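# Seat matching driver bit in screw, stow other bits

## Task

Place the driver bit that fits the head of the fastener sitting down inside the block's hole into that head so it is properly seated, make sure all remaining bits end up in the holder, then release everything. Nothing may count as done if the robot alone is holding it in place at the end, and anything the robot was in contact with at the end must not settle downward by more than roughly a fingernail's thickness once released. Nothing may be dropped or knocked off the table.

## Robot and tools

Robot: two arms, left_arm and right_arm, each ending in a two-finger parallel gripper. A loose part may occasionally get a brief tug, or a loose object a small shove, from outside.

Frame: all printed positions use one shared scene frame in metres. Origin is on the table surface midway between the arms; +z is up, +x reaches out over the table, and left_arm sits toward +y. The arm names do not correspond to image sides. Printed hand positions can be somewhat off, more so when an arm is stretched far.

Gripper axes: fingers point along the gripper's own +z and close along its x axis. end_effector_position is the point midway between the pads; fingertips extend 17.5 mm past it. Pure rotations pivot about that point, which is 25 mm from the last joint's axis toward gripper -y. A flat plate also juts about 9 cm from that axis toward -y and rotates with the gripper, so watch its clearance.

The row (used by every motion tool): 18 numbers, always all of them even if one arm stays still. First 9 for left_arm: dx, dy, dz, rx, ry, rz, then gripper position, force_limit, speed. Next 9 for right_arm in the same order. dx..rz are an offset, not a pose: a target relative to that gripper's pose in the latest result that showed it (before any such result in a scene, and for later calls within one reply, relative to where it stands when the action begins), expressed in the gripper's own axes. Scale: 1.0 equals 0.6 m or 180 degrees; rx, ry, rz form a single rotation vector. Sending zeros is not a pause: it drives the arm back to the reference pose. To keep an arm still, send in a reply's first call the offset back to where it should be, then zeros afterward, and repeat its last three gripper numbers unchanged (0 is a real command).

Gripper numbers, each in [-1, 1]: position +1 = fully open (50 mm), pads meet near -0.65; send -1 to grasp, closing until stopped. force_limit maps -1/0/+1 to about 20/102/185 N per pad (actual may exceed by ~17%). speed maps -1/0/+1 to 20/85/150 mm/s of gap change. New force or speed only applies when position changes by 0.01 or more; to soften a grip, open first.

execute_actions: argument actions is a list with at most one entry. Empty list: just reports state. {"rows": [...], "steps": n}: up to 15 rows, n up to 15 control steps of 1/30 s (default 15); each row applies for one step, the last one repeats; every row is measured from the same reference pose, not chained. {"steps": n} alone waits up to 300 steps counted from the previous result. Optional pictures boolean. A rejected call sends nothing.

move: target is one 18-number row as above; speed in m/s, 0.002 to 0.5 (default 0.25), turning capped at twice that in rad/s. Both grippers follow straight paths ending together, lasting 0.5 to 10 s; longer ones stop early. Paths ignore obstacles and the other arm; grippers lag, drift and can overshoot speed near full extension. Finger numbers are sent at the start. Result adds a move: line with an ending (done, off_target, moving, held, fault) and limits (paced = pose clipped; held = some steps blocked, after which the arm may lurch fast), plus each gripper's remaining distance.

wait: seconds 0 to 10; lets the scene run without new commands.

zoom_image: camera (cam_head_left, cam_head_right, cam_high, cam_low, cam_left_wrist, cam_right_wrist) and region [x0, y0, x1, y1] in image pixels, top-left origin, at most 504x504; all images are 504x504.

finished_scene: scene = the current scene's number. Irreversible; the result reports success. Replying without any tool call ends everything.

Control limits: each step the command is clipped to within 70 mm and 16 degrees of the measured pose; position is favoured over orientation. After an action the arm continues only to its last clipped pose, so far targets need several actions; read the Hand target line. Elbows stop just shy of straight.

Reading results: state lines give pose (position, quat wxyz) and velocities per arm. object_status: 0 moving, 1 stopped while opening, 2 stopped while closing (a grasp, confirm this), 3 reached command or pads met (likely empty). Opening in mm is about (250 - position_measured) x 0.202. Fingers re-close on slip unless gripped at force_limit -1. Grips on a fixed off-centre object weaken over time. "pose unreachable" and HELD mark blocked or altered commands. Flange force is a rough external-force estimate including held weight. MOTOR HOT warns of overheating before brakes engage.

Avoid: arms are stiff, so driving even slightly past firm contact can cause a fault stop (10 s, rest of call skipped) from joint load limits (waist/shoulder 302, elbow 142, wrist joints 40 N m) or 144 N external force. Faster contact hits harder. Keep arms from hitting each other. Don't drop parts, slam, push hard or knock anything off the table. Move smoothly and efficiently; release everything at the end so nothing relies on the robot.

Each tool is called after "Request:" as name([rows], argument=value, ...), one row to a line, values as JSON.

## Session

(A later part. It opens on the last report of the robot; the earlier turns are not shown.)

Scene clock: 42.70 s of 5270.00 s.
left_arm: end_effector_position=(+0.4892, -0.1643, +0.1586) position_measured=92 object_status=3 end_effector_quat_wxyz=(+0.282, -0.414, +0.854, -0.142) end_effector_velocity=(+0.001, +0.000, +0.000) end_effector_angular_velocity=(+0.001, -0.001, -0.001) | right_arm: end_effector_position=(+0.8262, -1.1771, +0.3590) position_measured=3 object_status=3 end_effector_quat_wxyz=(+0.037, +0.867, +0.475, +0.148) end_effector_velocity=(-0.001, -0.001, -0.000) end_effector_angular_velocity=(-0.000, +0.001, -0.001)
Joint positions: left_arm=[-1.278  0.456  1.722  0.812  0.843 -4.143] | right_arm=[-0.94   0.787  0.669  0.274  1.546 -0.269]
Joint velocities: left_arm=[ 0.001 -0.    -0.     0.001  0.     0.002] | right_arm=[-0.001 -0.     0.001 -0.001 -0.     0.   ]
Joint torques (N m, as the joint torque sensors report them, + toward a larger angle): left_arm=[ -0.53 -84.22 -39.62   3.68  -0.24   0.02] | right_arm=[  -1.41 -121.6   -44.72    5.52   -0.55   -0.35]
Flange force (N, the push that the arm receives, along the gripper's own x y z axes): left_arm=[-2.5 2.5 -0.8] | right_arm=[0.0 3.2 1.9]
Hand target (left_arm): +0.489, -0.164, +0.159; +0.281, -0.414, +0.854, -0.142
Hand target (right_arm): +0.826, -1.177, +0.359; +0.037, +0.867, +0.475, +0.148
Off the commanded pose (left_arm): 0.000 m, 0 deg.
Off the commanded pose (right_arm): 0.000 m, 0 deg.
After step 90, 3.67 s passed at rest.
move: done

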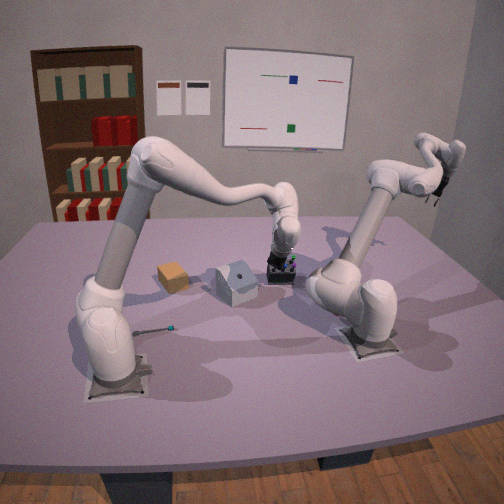

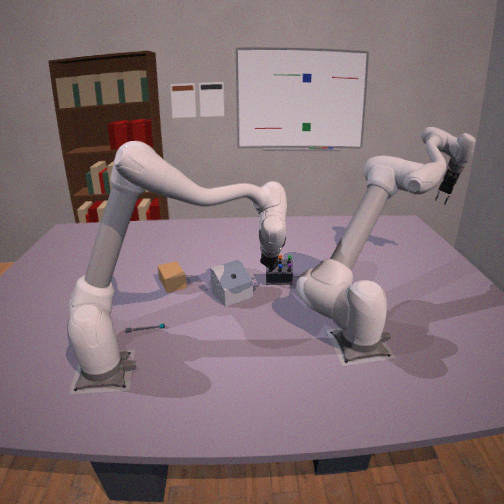

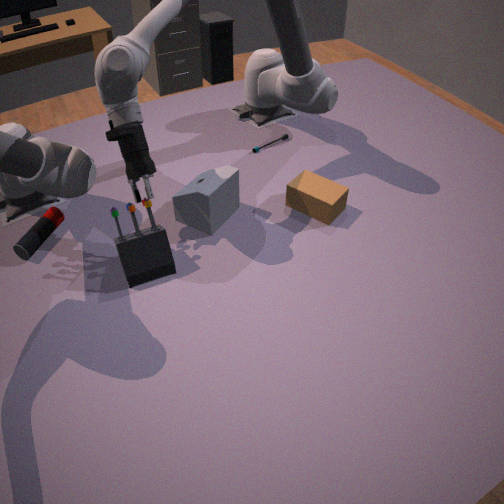

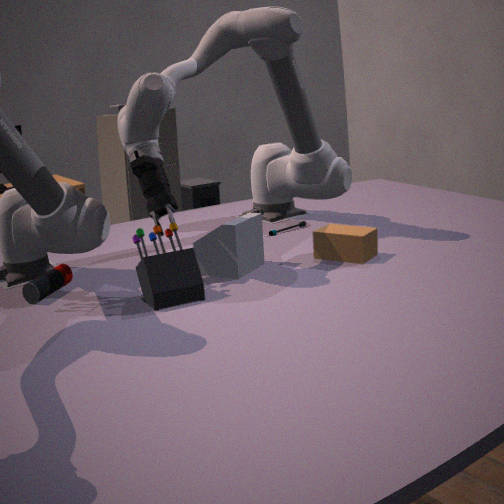

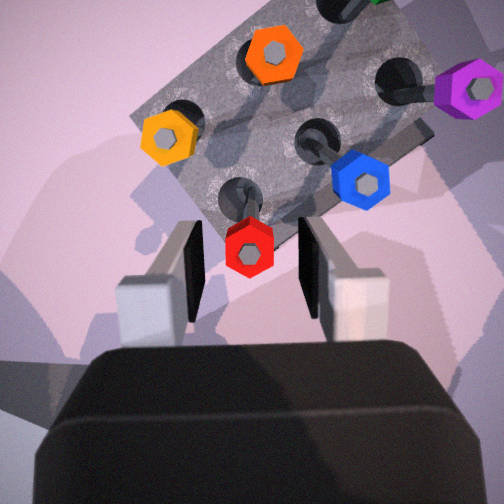

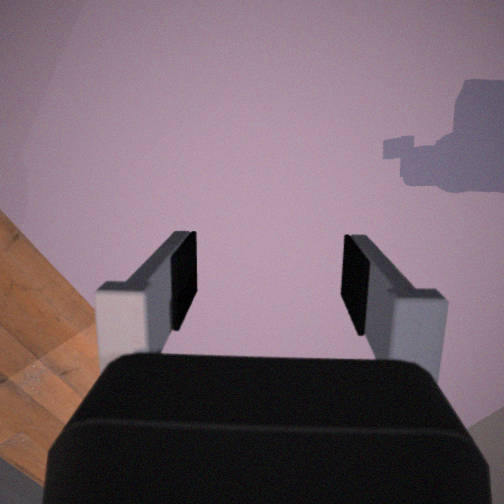

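Request:
move(target=[-0.001,0,0.041,0,0,0,0.2,-0.3,-0.5,0,0,0,0,0,0,1,0,0], speed=0.05)

Request:
move(target=[0,0,0,0,0,0,-1,-0.3,-0.5,0,0,0,0,0,0,1,0,0])

Scene clock: 46.67 s of 5270.00 s.
left_arm: end_effector_position=(+0.5042, -0.1641, +0.1392) position_measured=123 object_status=3 end_effector_quat_wxyz=(+0.282, -0.414, +0.854, -0.142) end_effector_velocity=(+0.000, -0.001, +0.002) end_effector_angular_velocity=(-0.004, -0.001, +0.001) | right_arm: end_effector_position=(+0.8262, -1.1771, +0.3590) position_measured=3 object_status=3 end_effector_quat_wxyz=(+0.037, +0.867, +0.475, +0.148) end_effector_velocity=(+0.001, +0.001, +0.000) end_effector_angular_velocity=(+0.001, -0.002, +0.001)
Joint positions: left_arm=[-1.259  0.483  1.721  0.831  0.814 -4.155] | right_arm=[-0.94   0.787  0.669  0.274  1.546 -0.269]
Joint velocities: left_arm=[-0.    -0.001 -0.001  0.    -0.    -0.002] | right_arm=[ 0.001  0.    -0.001  0.002 -0.     0.   ]
Joint torques (N m, as the joint torque sensors report them, + toward a larger angle): left_arm=[  1.04 -87.59 -39.78   3.82  -0.32  -0.05] | right_arm=[  -0.39 -121.33  -44.73    5.57   -0.46   -0.77]
Flange force (N, the push that the arm receives, along the gripper's own x y z axes): left_arm=[0.3 3.1 -2.3] | right_arm=[0.5 2.7 1.7]
Hand target (left_arm): +0.504, -0.164, +0.139; +0.282, -0.414, +0.854, -0.142
Hand target (right_arm): +0.826, -1.177, +0.359; +0.037, +0.867, +0.475, +0.148
Off the commanded pose (left_arm): 0.000 m, 0 deg.
Off the commanded pose (right_arm): 0.000 m, 0 deg.
After step 90, 0.23 s passed at rest.
move: done

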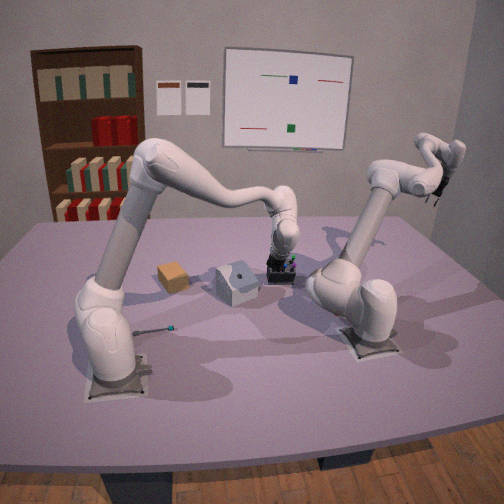

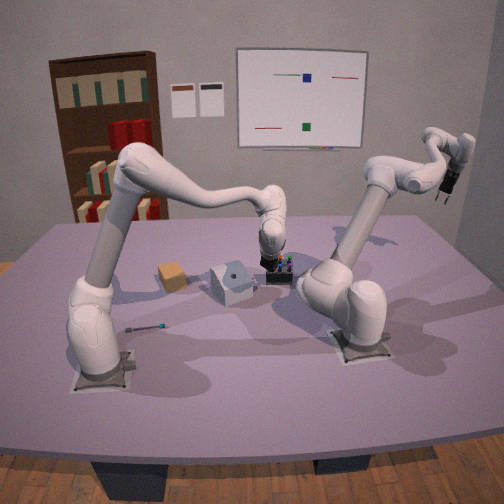

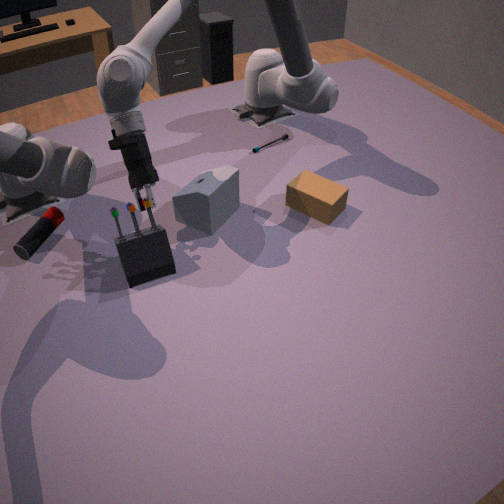

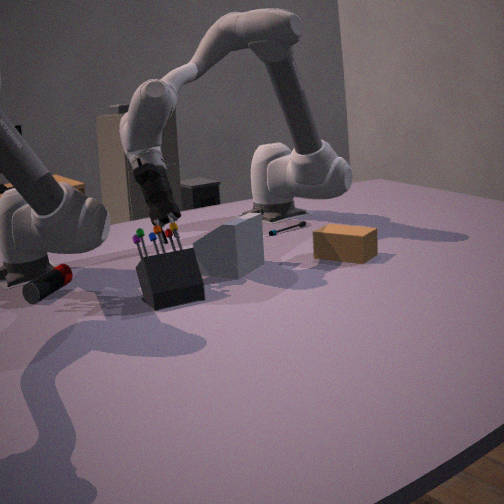

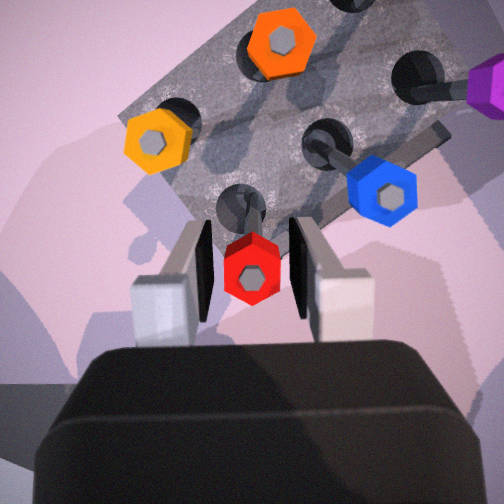

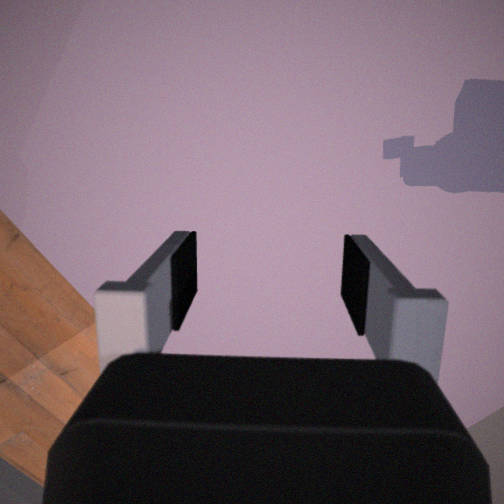

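Scene clock: 47.17 s of 5270.00 s.
left_arm: end_effector_position=(+0.5042, -0.1641, +0.1392) position_measured=175 object_status=2 end_effector_quat_wxyz=(+0.282, -0.414, +0.854, -0.142) end_effector_velocity=(+0.001, -0.000, +0.000) end_effector_angular_velocity=(-0.001, -0.000, +0.001) | right_arm: end_effector_position=(+0.8262, -1.1771, +0.3590) position_measured=3 object_status=3 end_effector_quat_wxyz=(+0.037, +0.867, +0.475, +0.148) end_effector_velocity=(-0.000, -0.000, +0.001) end_effector_angular_velocity=(-0.001, -0.001, -0.000)
Joint positions: left_arm=[-1.259  0.483  1.721  0.831  0.814 -4.155] | right_arm=[-0.94   0.787  0.669  0.274  1.546 -0.269]
Joint velocities: left_arm=[ 0.001  0.001 -0.001 -0.    -0.001 -0.   ] | right_arm=[-0.    -0.    -0.     0.    -0.001 -0.   ]
Joint torques (N m, as the joint torque sensors report them, + toward a larger angle): left_arm=[  1.76 -85.89 -38.93   3.79   0.48   0.18] | right_arm=[  -3.93 -122.56  -43.42    5.34   -0.2    -0.65]
Flange force (N, the push that the arm receives, along the gripper's own x y z axes): left_arm=[0.2 3.8 -2.4] | right_arm=[1.6 12.3 0.9]
Hand target (left_arm): +0.504, -0.164, +0.139; +0.282, -0.414, +0.854, -0.142
Hand target (right_arm): +0.826, -1.177, +0.359; +0.037, +0.867, +0.475, +0.148
Off the commanded pose (left_arm): 0.000 m, 0 deg.
Off the commanded pose (right_arm): 0.000 m, 0 deg.
move: done

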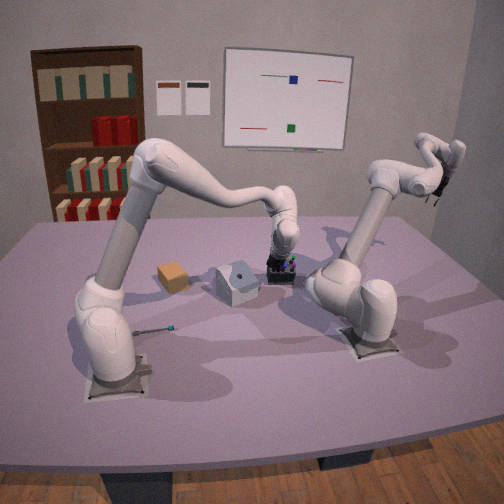

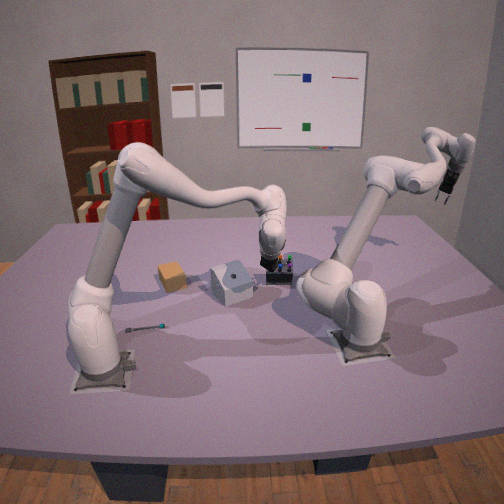

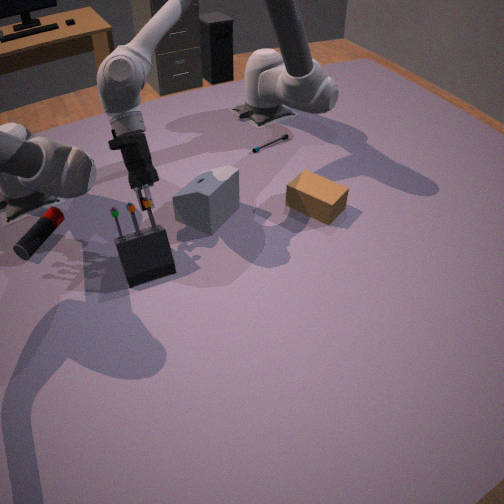

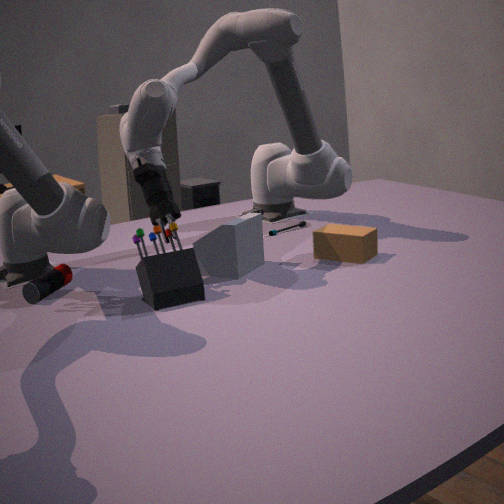

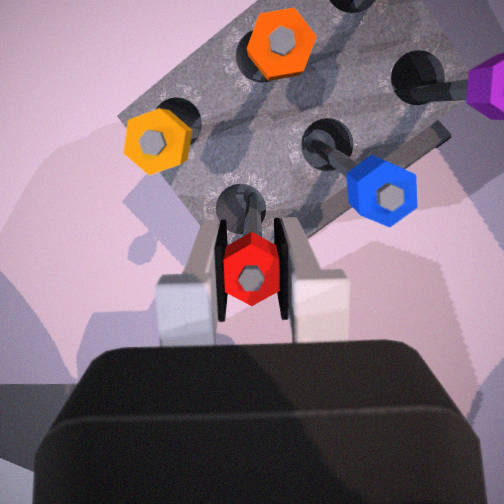

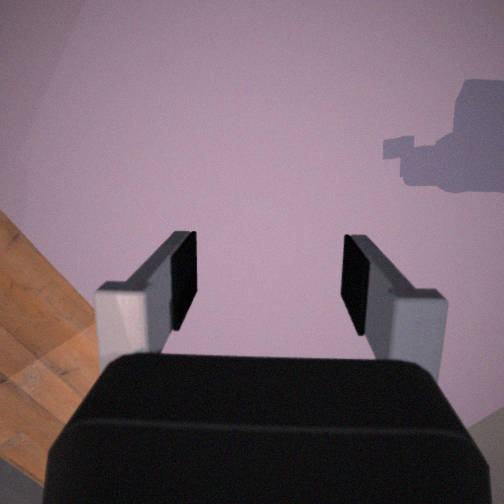

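Request:
move(target=[-0.021,-0.027,-0.3,0,0,0,-1,-0.3,-0.5,0,0,0,0,0,0,1,0,0], speed=0.06)

Request:
zoom_image(camera="cam_left_wrist", region=[210,160,290,240])

Scene clock: 53.97 s of 5270.00 s.
left_arm: end_effector_position=(+0.4129, -0.1623, +0.2955) position_measured=175 object_status=2 end_effector_quat_wxyz=(+0.281, -0.414, +0.854, -0.142) end_effector_velocity=(-0.001, -0.001, -0.000) end_effector_angular_velocity=(+0.001, +0.001, -0.003) | right_arm: end_effector_position=(+0.8262, -1.1771, +0.3590) position_measured=3 object_status=3 end_effector_quat_wxyz=(+0.037, +0.867, +0.475, +0.148) end_effector_velocity=(-0.001, +0.000, +0.000) end_effector_angular_velocity=(+0.001, -0.000, -0.000)
Joint positions: left_arm=[-1.376  0.301  1.669  0.707  1.053 -4.044] | right_arm=[-0.94   0.787  0.669  0.274  1.546 -0.269]
Joint velocities: left_arm=[-0.002  0.    -0.001 -0.001  0.     0.002] | right_arm=[-0.001 -0.001  0.001  0.001  0.001  0.   ]
Joint torques (N m, as the joint torque sensors report them, + toward a larger angle): left_arm=[  3.1  -68.26 -43.     5.18  -0.5   -0.02] | right_arm=[  -0.75 -120.47  -43.96    5.37   -0.6    -0.63]
Flange force (N, the push that the arm receives, along the gripper's own x y z axes): left_arm=[-1.0 8.0 -6.2] | right_arm=[0.5 4.1 0.3]
Hand target (left_arm): +0.413, -0.162, +0.295; +0.281, -0.414, +0.854, -0.142
Hand target (right_arm): +0.826, -1.177, +0.359; +0.037, +0.867, +0.475, +0.148
Off the commanded pose (left_arm): 0.000 m, 0 deg.
Off the commanded pose (right_arm): 0.000 m, 0 deg.
After step 90, 0.53 s passed at rest.
move: done

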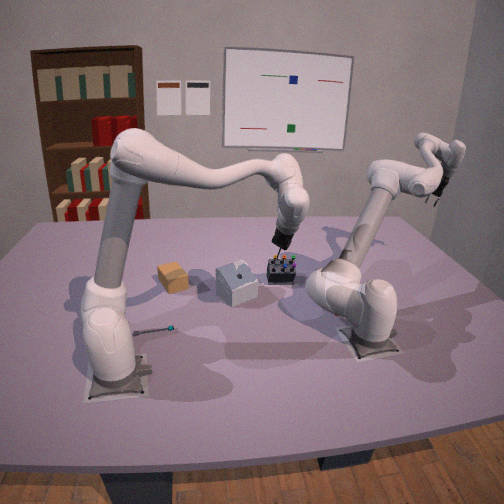

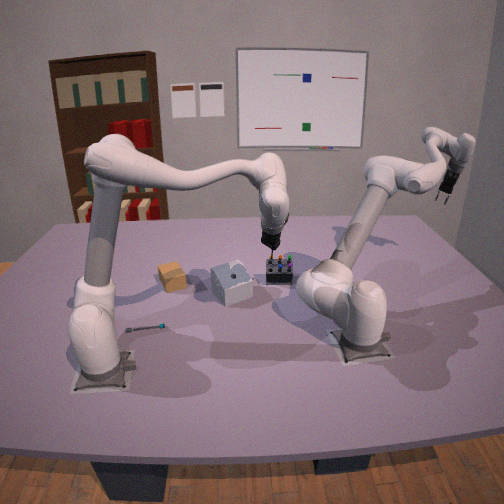

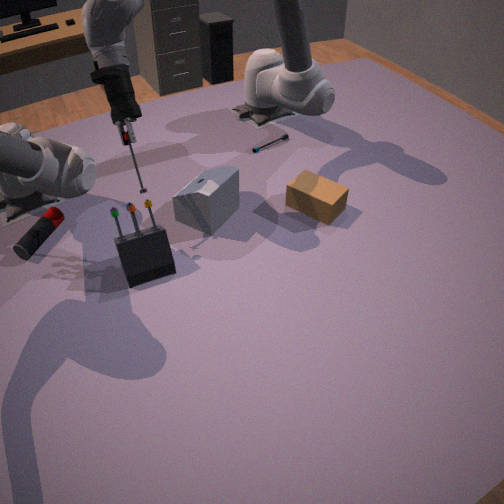

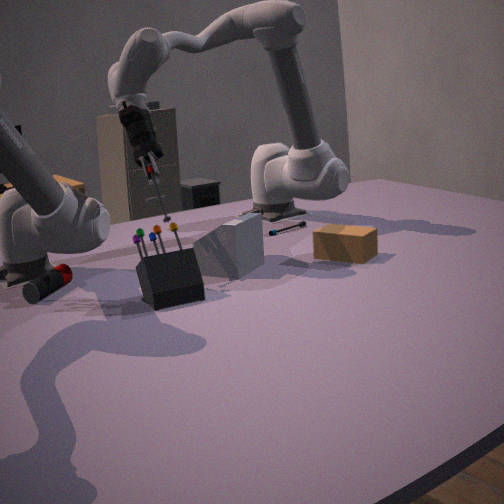

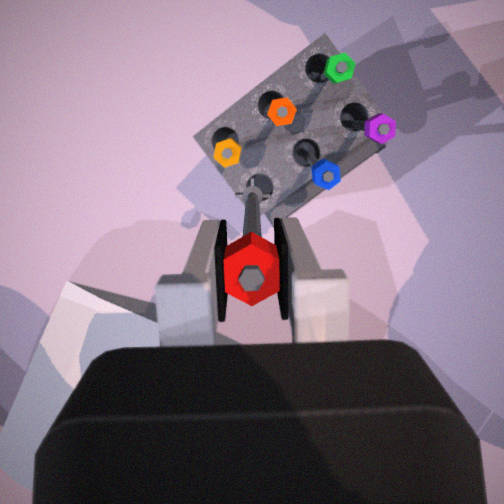

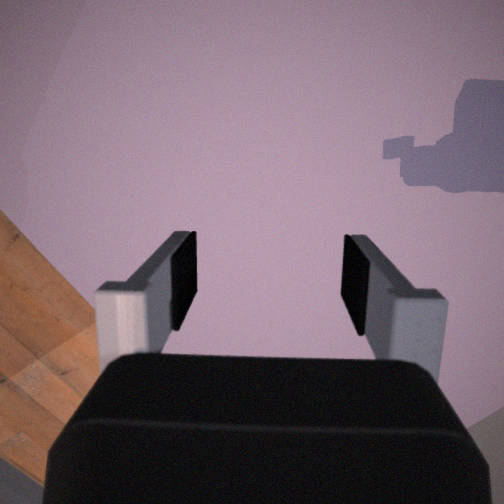

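Region (210, 160, 290, 240) of cam_left_wrist's 504x504 image, scaled by 6.300, with more detail than that image has.

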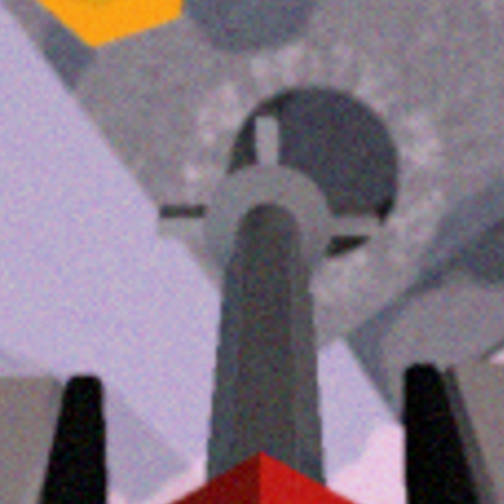

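Request:
move(target=[-0.121,0.177,-0.0575,-0.056,-0.102,-0.446,-1,-0.3,-0.5,0,0,0,0,0,0,1,0,0], speed=0.25)

Request:
zoom_image(camera="cam_left_wrist", region=[210,140,300,230])

Scene clock: 65.17 s of 5270.00 s.
left_arm: end_effector_position=(+0.3620, -0.0393, +0.2992) position_measured=175 object_status=2 end_effector_quat_wxyz=(-0.212, +0.901, -0.345, +0.157) end_effector_velocity=(-0.000, +0.001, -0.001) end_effector_angular_velocity=(+0.001, +0.003, +0.001) | right_arm: end_effector_position=(+0.8262, -1.1771, +0.3590) position_measured=3 object_status=3 end_effector_quat_wxyz=(+0.037, +0.867, +0.475, +0.148) end_effector_velocity=(-0.001, -0.001, +0.000) end_effector_angular_velocity=(-0.002, +0.001, -0.001)
Joint positions: left_arm=[-1.371  0.282  1.653  0.529  1.374 -5.373] | right_arm=[-0.94   0.787  0.669  0.274  1.546 -0.269]
Joint velocities: left_arm=[ 0.001  0.     0.001 -0.003  0.001  0.001] | right_arm=[-0.001 -0.    -0.    -0.002 -0.    -0.   ]
Joint torques (N m, as the joint torque sensors report them, + toward a larger angle): left_arm=[  0.02 -69.48 -43.69   4.67   0.54   0.13] | right_arm=[  -0.25 -120.63  -44.91    5.07   -0.41   -0.4 ]
Flange force (N, the push that the arm receives, along the gripper's own x y z axes): left_arm=[-6.3 -2.4 2.2] | right_arm=[0.1 -0.6 1.9]
Hand target (left_arm): +0.362, -0.039, +0.299; -0.212, +0.901, -0.345, +0.157
Hand target (right_arm): +0.826, -1.177, +0.359; +0.037, +0.867, +0.475, +0.148
Off the commanded pose (left_arm): 0.000 m, 0 deg.
Off the commanded pose (right_arm): 0.000 m, 0 deg.
After step 90, 5.00 s passed at rest.
move: done

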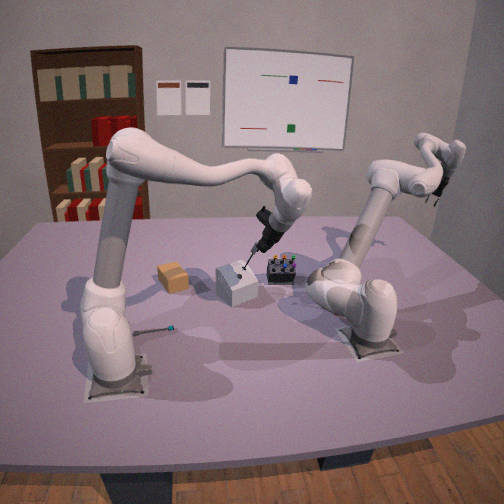

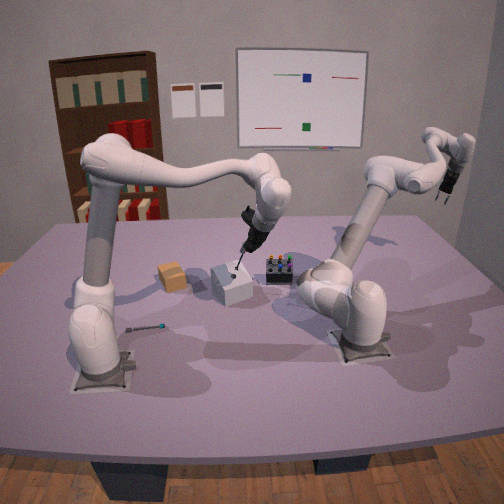

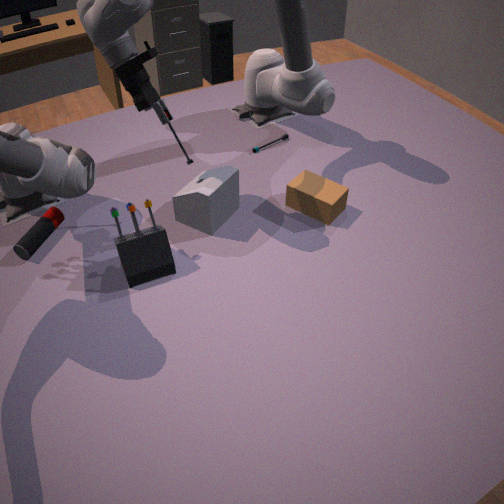

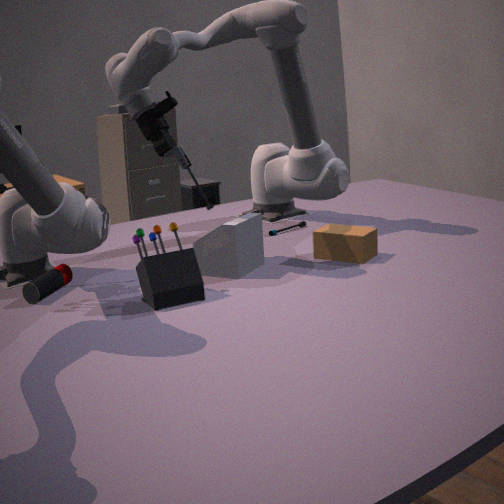

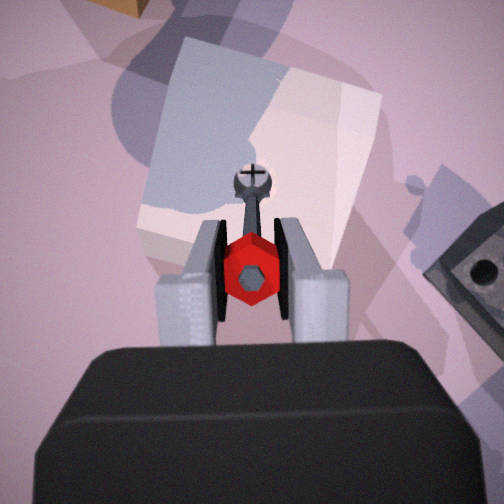

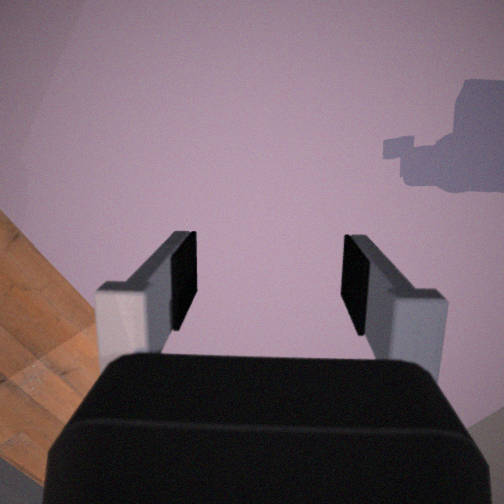

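Region (210, 140, 300, 230) of cam_left_wrist's 504x504 image, scaled by 5.600, with more detail than that image has.

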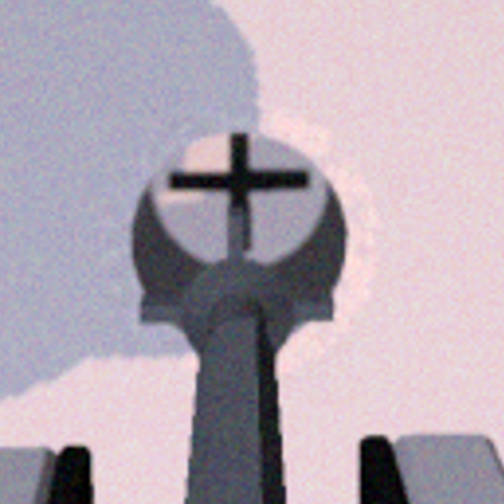

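Very good. Descend to around surface (z≈0.245).

Request:
move(target=[0.002,0,0.1,0,0,0,-1,-0.3,-0.5,0,0,0,0,0,0,1,0,0], speed=0.06)

Request:
zoom_image(camera="cam_left_wrist", region=[210,140,300,230])

Scene clock: 68.77 s of 5270.00 s.
left_arm: end_effector_position=(+0.3886, -0.0238, +0.2477) position_measured=175 object_status=2 end_effector_quat_wxyz=(-0.212, +0.901, -0.345, +0.157) end_effector_velocity=(+0.000, +0.001, -0.000) end_effector_angular_velocity=(+0.000, +0.001, +0.002) | right_arm: end_effector_position=(+0.8262, -1.1771, +0.3590) position_measured=3 object_status=3 end_effector_quat_wxyz=(+0.037, +0.867, +0.475, +0.148) end_effector_velocity=(+0.001, +0.001, +0.000) end_effector_angular_velocity=(+0.000, -0.001, +0.001)
Joint positions: left_arm=[-1.327  0.31   1.716  0.549  1.276 -5.386] | right_arm=[-0.94   0.787  0.669  0.274  1.546 -0.269]
Joint velocities: left_arm=[ 0.001 -0.     0.001 -0.001  0.    -0.   ] | right_arm=[ 0.001  0.    -0.     0.001 -0.     0.   ]
Joint torques (N m, as the joint torque sensors report them, + toward a larger angle): left_arm=[  0.4  -76.5  -42.13   4.63   0.39   0.14] | right_arm=[  -1.12 -122.27  -44.51    5.01   -0.44   -0.69]
Flange force (N, the push that the arm receives, along the gripper's own x y z axes): left_arm=[0.3 2.9 3.1] | right_arm=[0.3 6.5 2.0]
Hand target (left_arm): +0.389, -0.024, +0.248; -0.212, +0.901, -0.345, +0.157
Hand target (right_arm): +0.826, -1.177, +0.359; +0.037, +0.867, +0.475, +0.148
Off the commanded pose (left_arm): 0.000 m, 0 deg.
Off the commanded pose (right_arm): 0.000 m, 0 deg.
move: done

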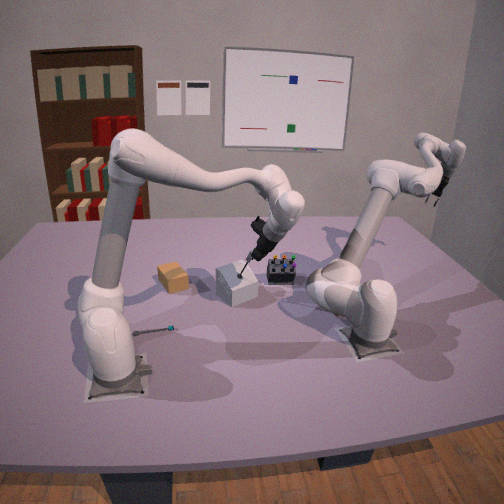

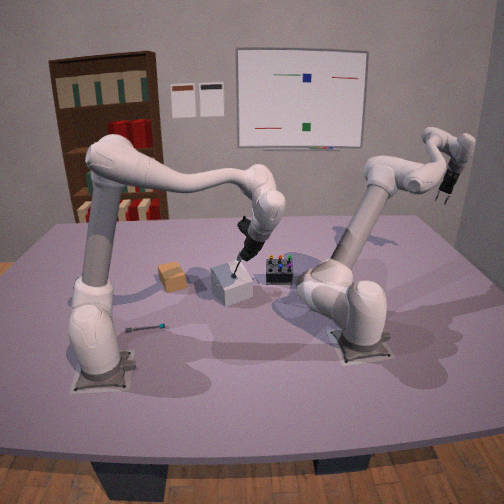

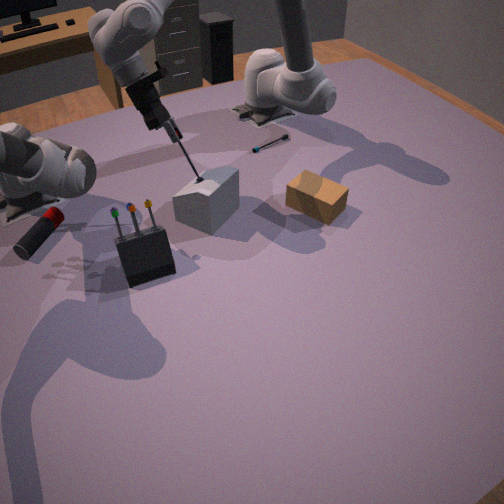

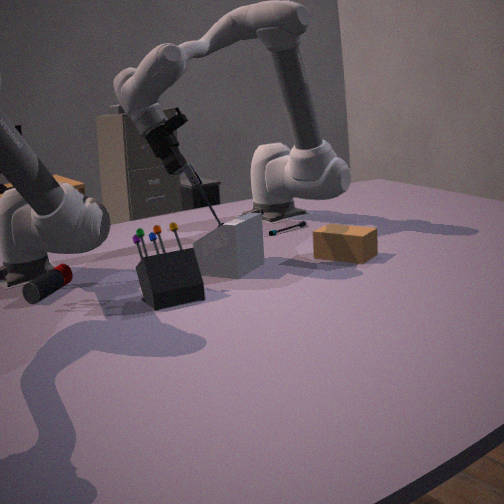

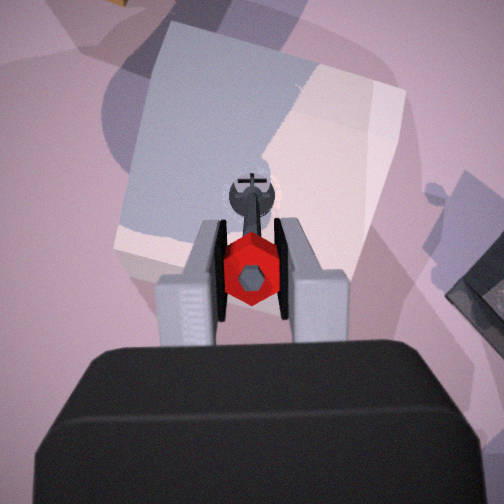

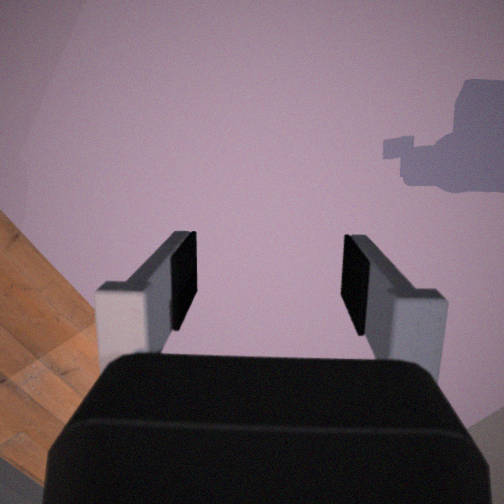

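Region (210, 140, 300, 230) of cam_left_wrist's 504x504 image, scaled by 5.600, with more detail than that image has.

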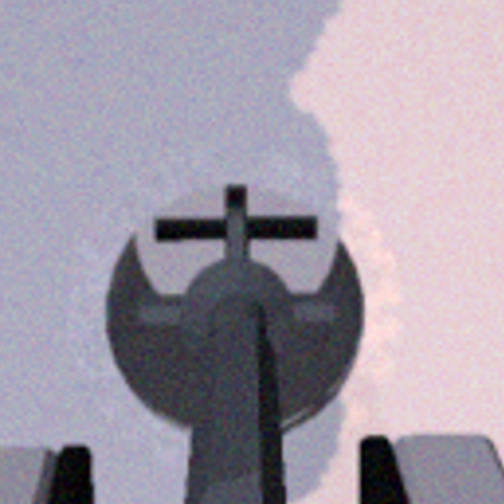

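Request:
move(target=[0.0008,0,0.07,0,0,0,-1,-0.3,-0.5,0,0,0,0,0,0,1,0,0], speed=0.04)

Request:
zoom_image(camera="cam_left_wrist", region=[210,140,300,230])

Scene clock: 73.27 s of 5270.00 s.
left_arm: end_effector_position=(+0.4071, -0.0127, +0.2116) position_measured=175 object_status=2 end_effector_quat_wxyz=(-0.212, +0.901, -0.345, +0.157) end_effector_velocity=(+0.001, -0.002, +0.001) end_effector_angular_velocity=(-0.001, -0.001, -0.001) | right_arm: end_effector_position=(+0.8262, -1.1771, +0.3590) position_measured=3 object_status=3 end_effector_quat_wxyz=(+0.037, +0.867, +0.475, +0.148) end_effector_velocity=(-0.000, -0.000, -0.000) end_effector_angular_velocity=(+0.001, -0.000, -0.001)
Joint positions: left_arm=[-1.296  0.334  1.755  0.567  1.208 -5.397] | right_arm=[-0.94   0.787  0.669  0.274  1.546 -0.269]
Joint velocities: left_arm=[-0.001  0.001 -0.003  0.001 -0.     0.   ] | right_arm=[-0.001  0.     0.     0.001  0.     0.   ]
Joint torques (N m, as the joint torque sensors report them, + toward a larger angle): left_arm=[  3.05 -71.4  -40.66   4.59   0.59  -0.04] | right_arm=[  -1.59 -121.36  -44.48    5.32   -0.44   -0.57]
Flange force (N, the push that the arm receives, along the gripper's own x y z axes): left_arm=[-7.9 0.0 -3.0] | right_arm=[1.1 3.9 1.8]
Hand target (left_arm): +0.407, -0.013, +0.212; -0.212, +0.901, -0.345, +0.157
Hand target (right_arm): +0.826, -1.177, +0.359; +0.037, +0.867, +0.475, +0.148
Off the commanded pose (left_arm): 0.000 m, 0 deg.
Off the commanded pose (right_arm): 0.000 m, 0 deg.
After step 90, 0.20 s passed at rest.
move: done

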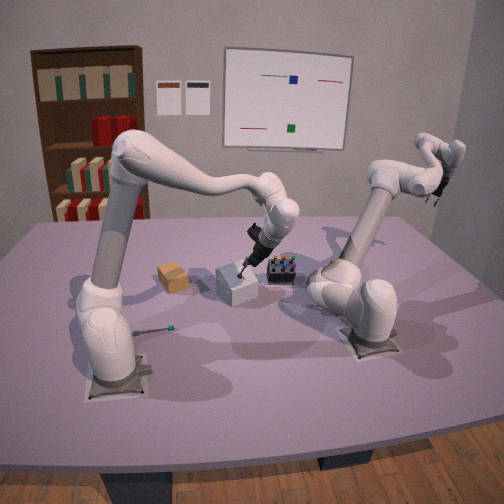

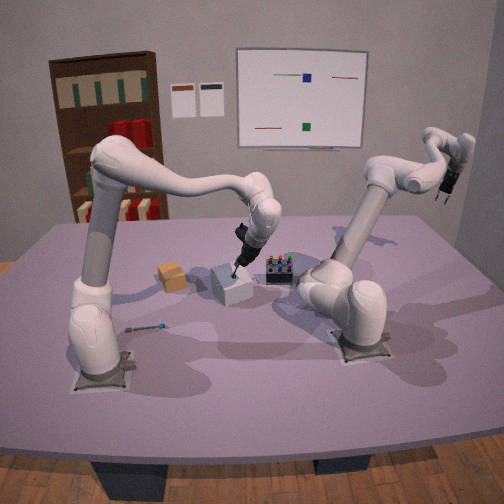

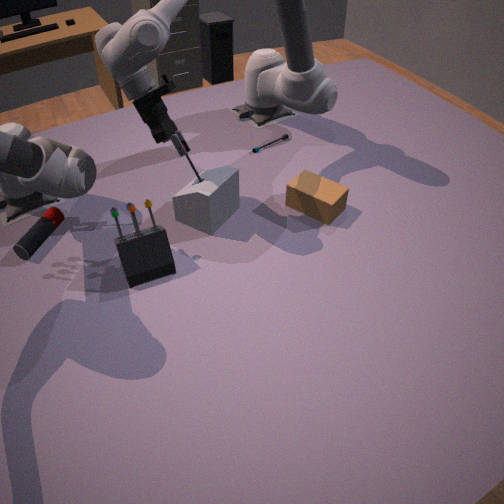

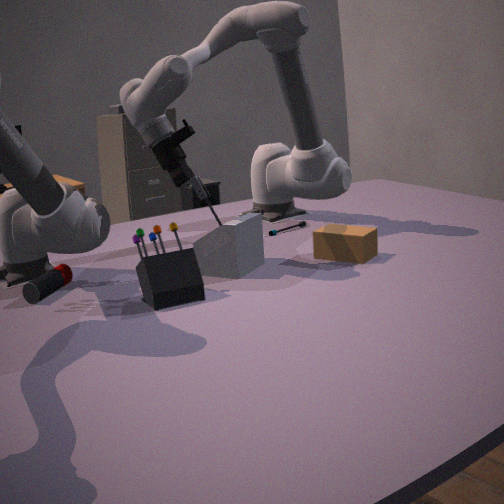

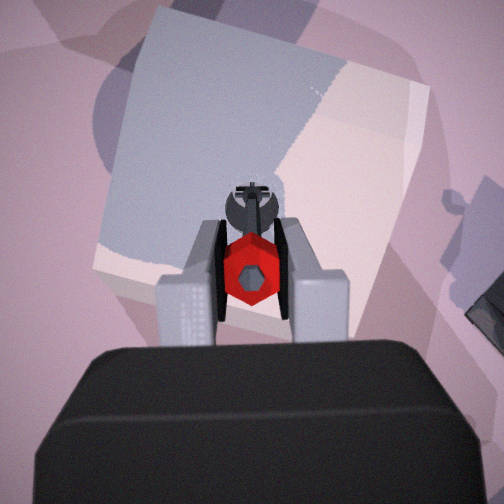

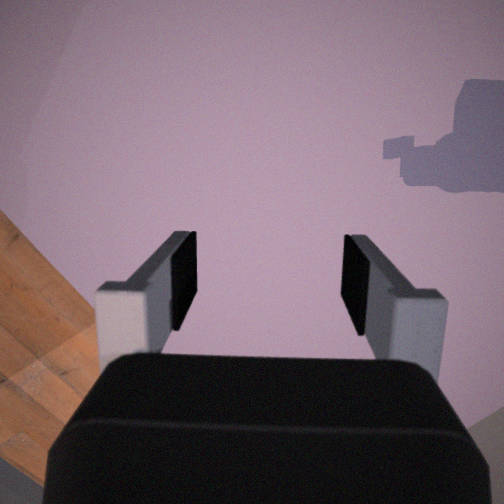

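Region (210, 140, 300, 230) of cam_left_wrist's 504x504 image, scaled by 5.600, with more detail than that image has.

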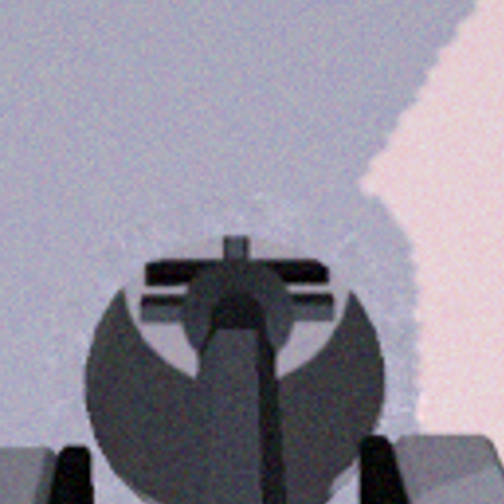

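Request:
move(target=[0.0003,0,0.028,0,0,0,-1,-0.3,-0.5,0,0,0,0,0,0,1,0,0], speed=0.02)

Request:
zoom_image(camera="cam_left_wrist", region=[210,140,300,230])

Scene clock: 78.17 s of 5270.00 s.
left_arm: end_effector_position=(+0.4144, -0.0083, +0.1972) position_measured=175 object_status=2 end_effector_quat_wxyz=(-0.212, +0.901, -0.345, +0.157) end_effector_velocity=(-0.001, -0.000, -0.001) end_effector_angular_velocity=(+0.001, +0.000, -0.001) | right_arm: end_effector_position=(+0.8262, -1.1771, +0.3590) position_measured=3 object_status=3 end_effector_quat_wxyz=(+0.037, +0.867, +0.475, +0.148) end_effector_velocity=(-0.000, -0.000, -0.001) end_effector_angular_velocity=(+0.001, +0.001, +0.000)
Joint positions: left_arm=[-1.284  0.345  1.769  0.576  1.181 -5.402] | right_arm=[-0.94   0.787  0.669  0.274  1.546 -0.269]
Joint velocities: left_arm=[-0.002  0.001  0.001  0.    -0.    -0.   ] | right_arm=[-0.     0.     0.001  0.001  0.001 -0.   ]
Joint torques (N m, as the joint torque sensors report them, + toward a larger angle): left_arm=[ -0.27 -73.31 -40.1    4.33   0.46  -0.03] | right_arm=[  -0.08 -123.36  -44.8     5.63   -0.6    -0.6 ]
Flange force (N, the push that the arm receives, along the gripper's own x y z axes): left_arm=[-4.4 -1.5 0.3] | right_arm=[-1.9 7.6 1.8]
Hand target (left_arm): +0.414, -0.008, +0.197; -0.212, +0.901, -0.345, +0.157
Hand target (right_arm): +0.826, -1.177, +0.359; +0.037, +0.867, +0.475, +0.148
Off the commanded pose (left_arm): 0.000 m, 0 deg.
Off the commanded pose (right_arm): 0.000 m, 0 deg.
After step 90, 0.83 s passed at rest.
move: done

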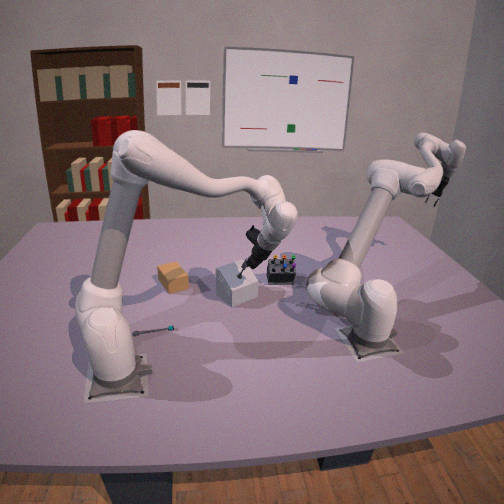

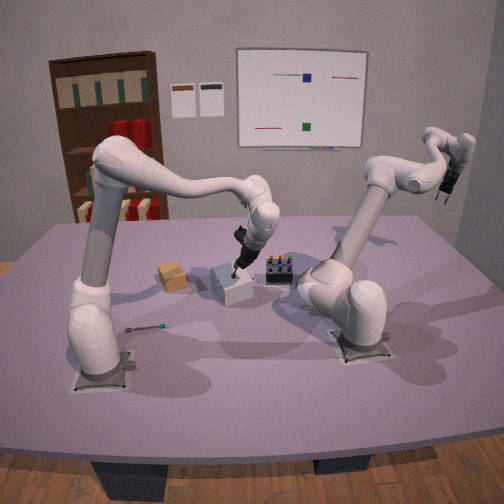

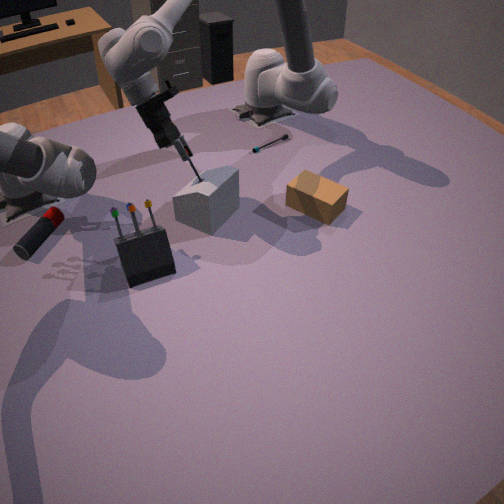

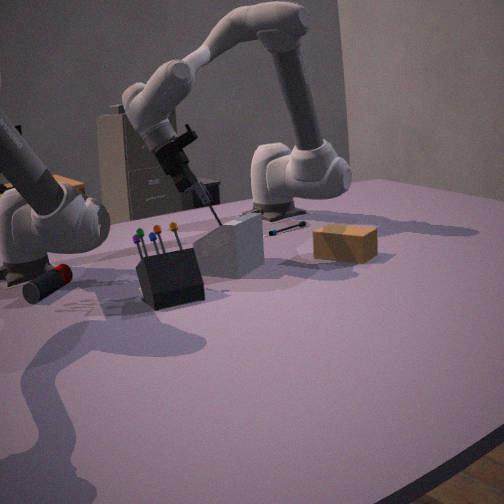

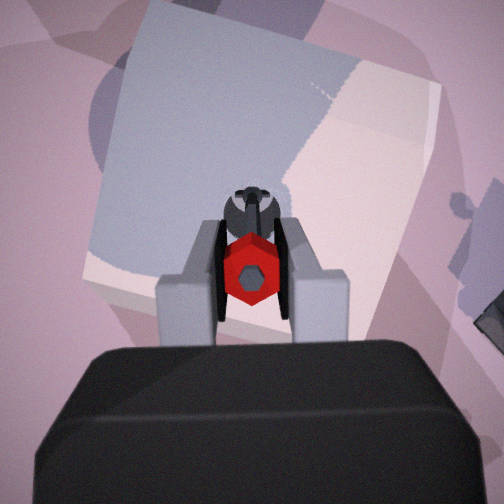

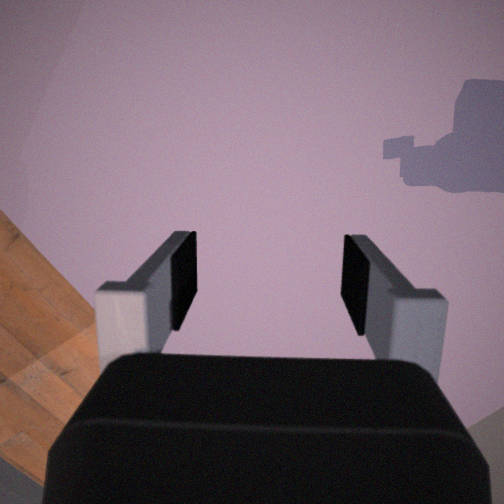

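Region (210, 140, 300, 230) of cam_left_wrist's 504x504 image, scaled by 5.600, with more detail than that image has.

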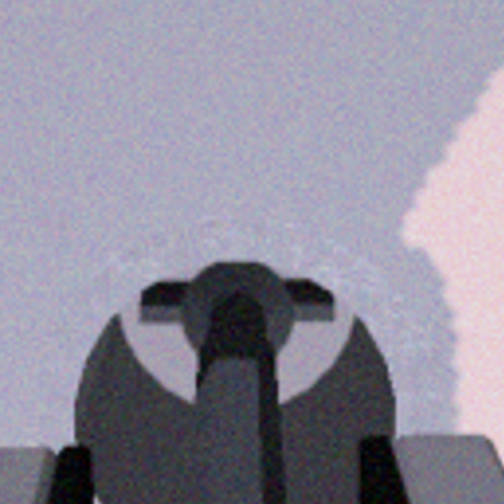

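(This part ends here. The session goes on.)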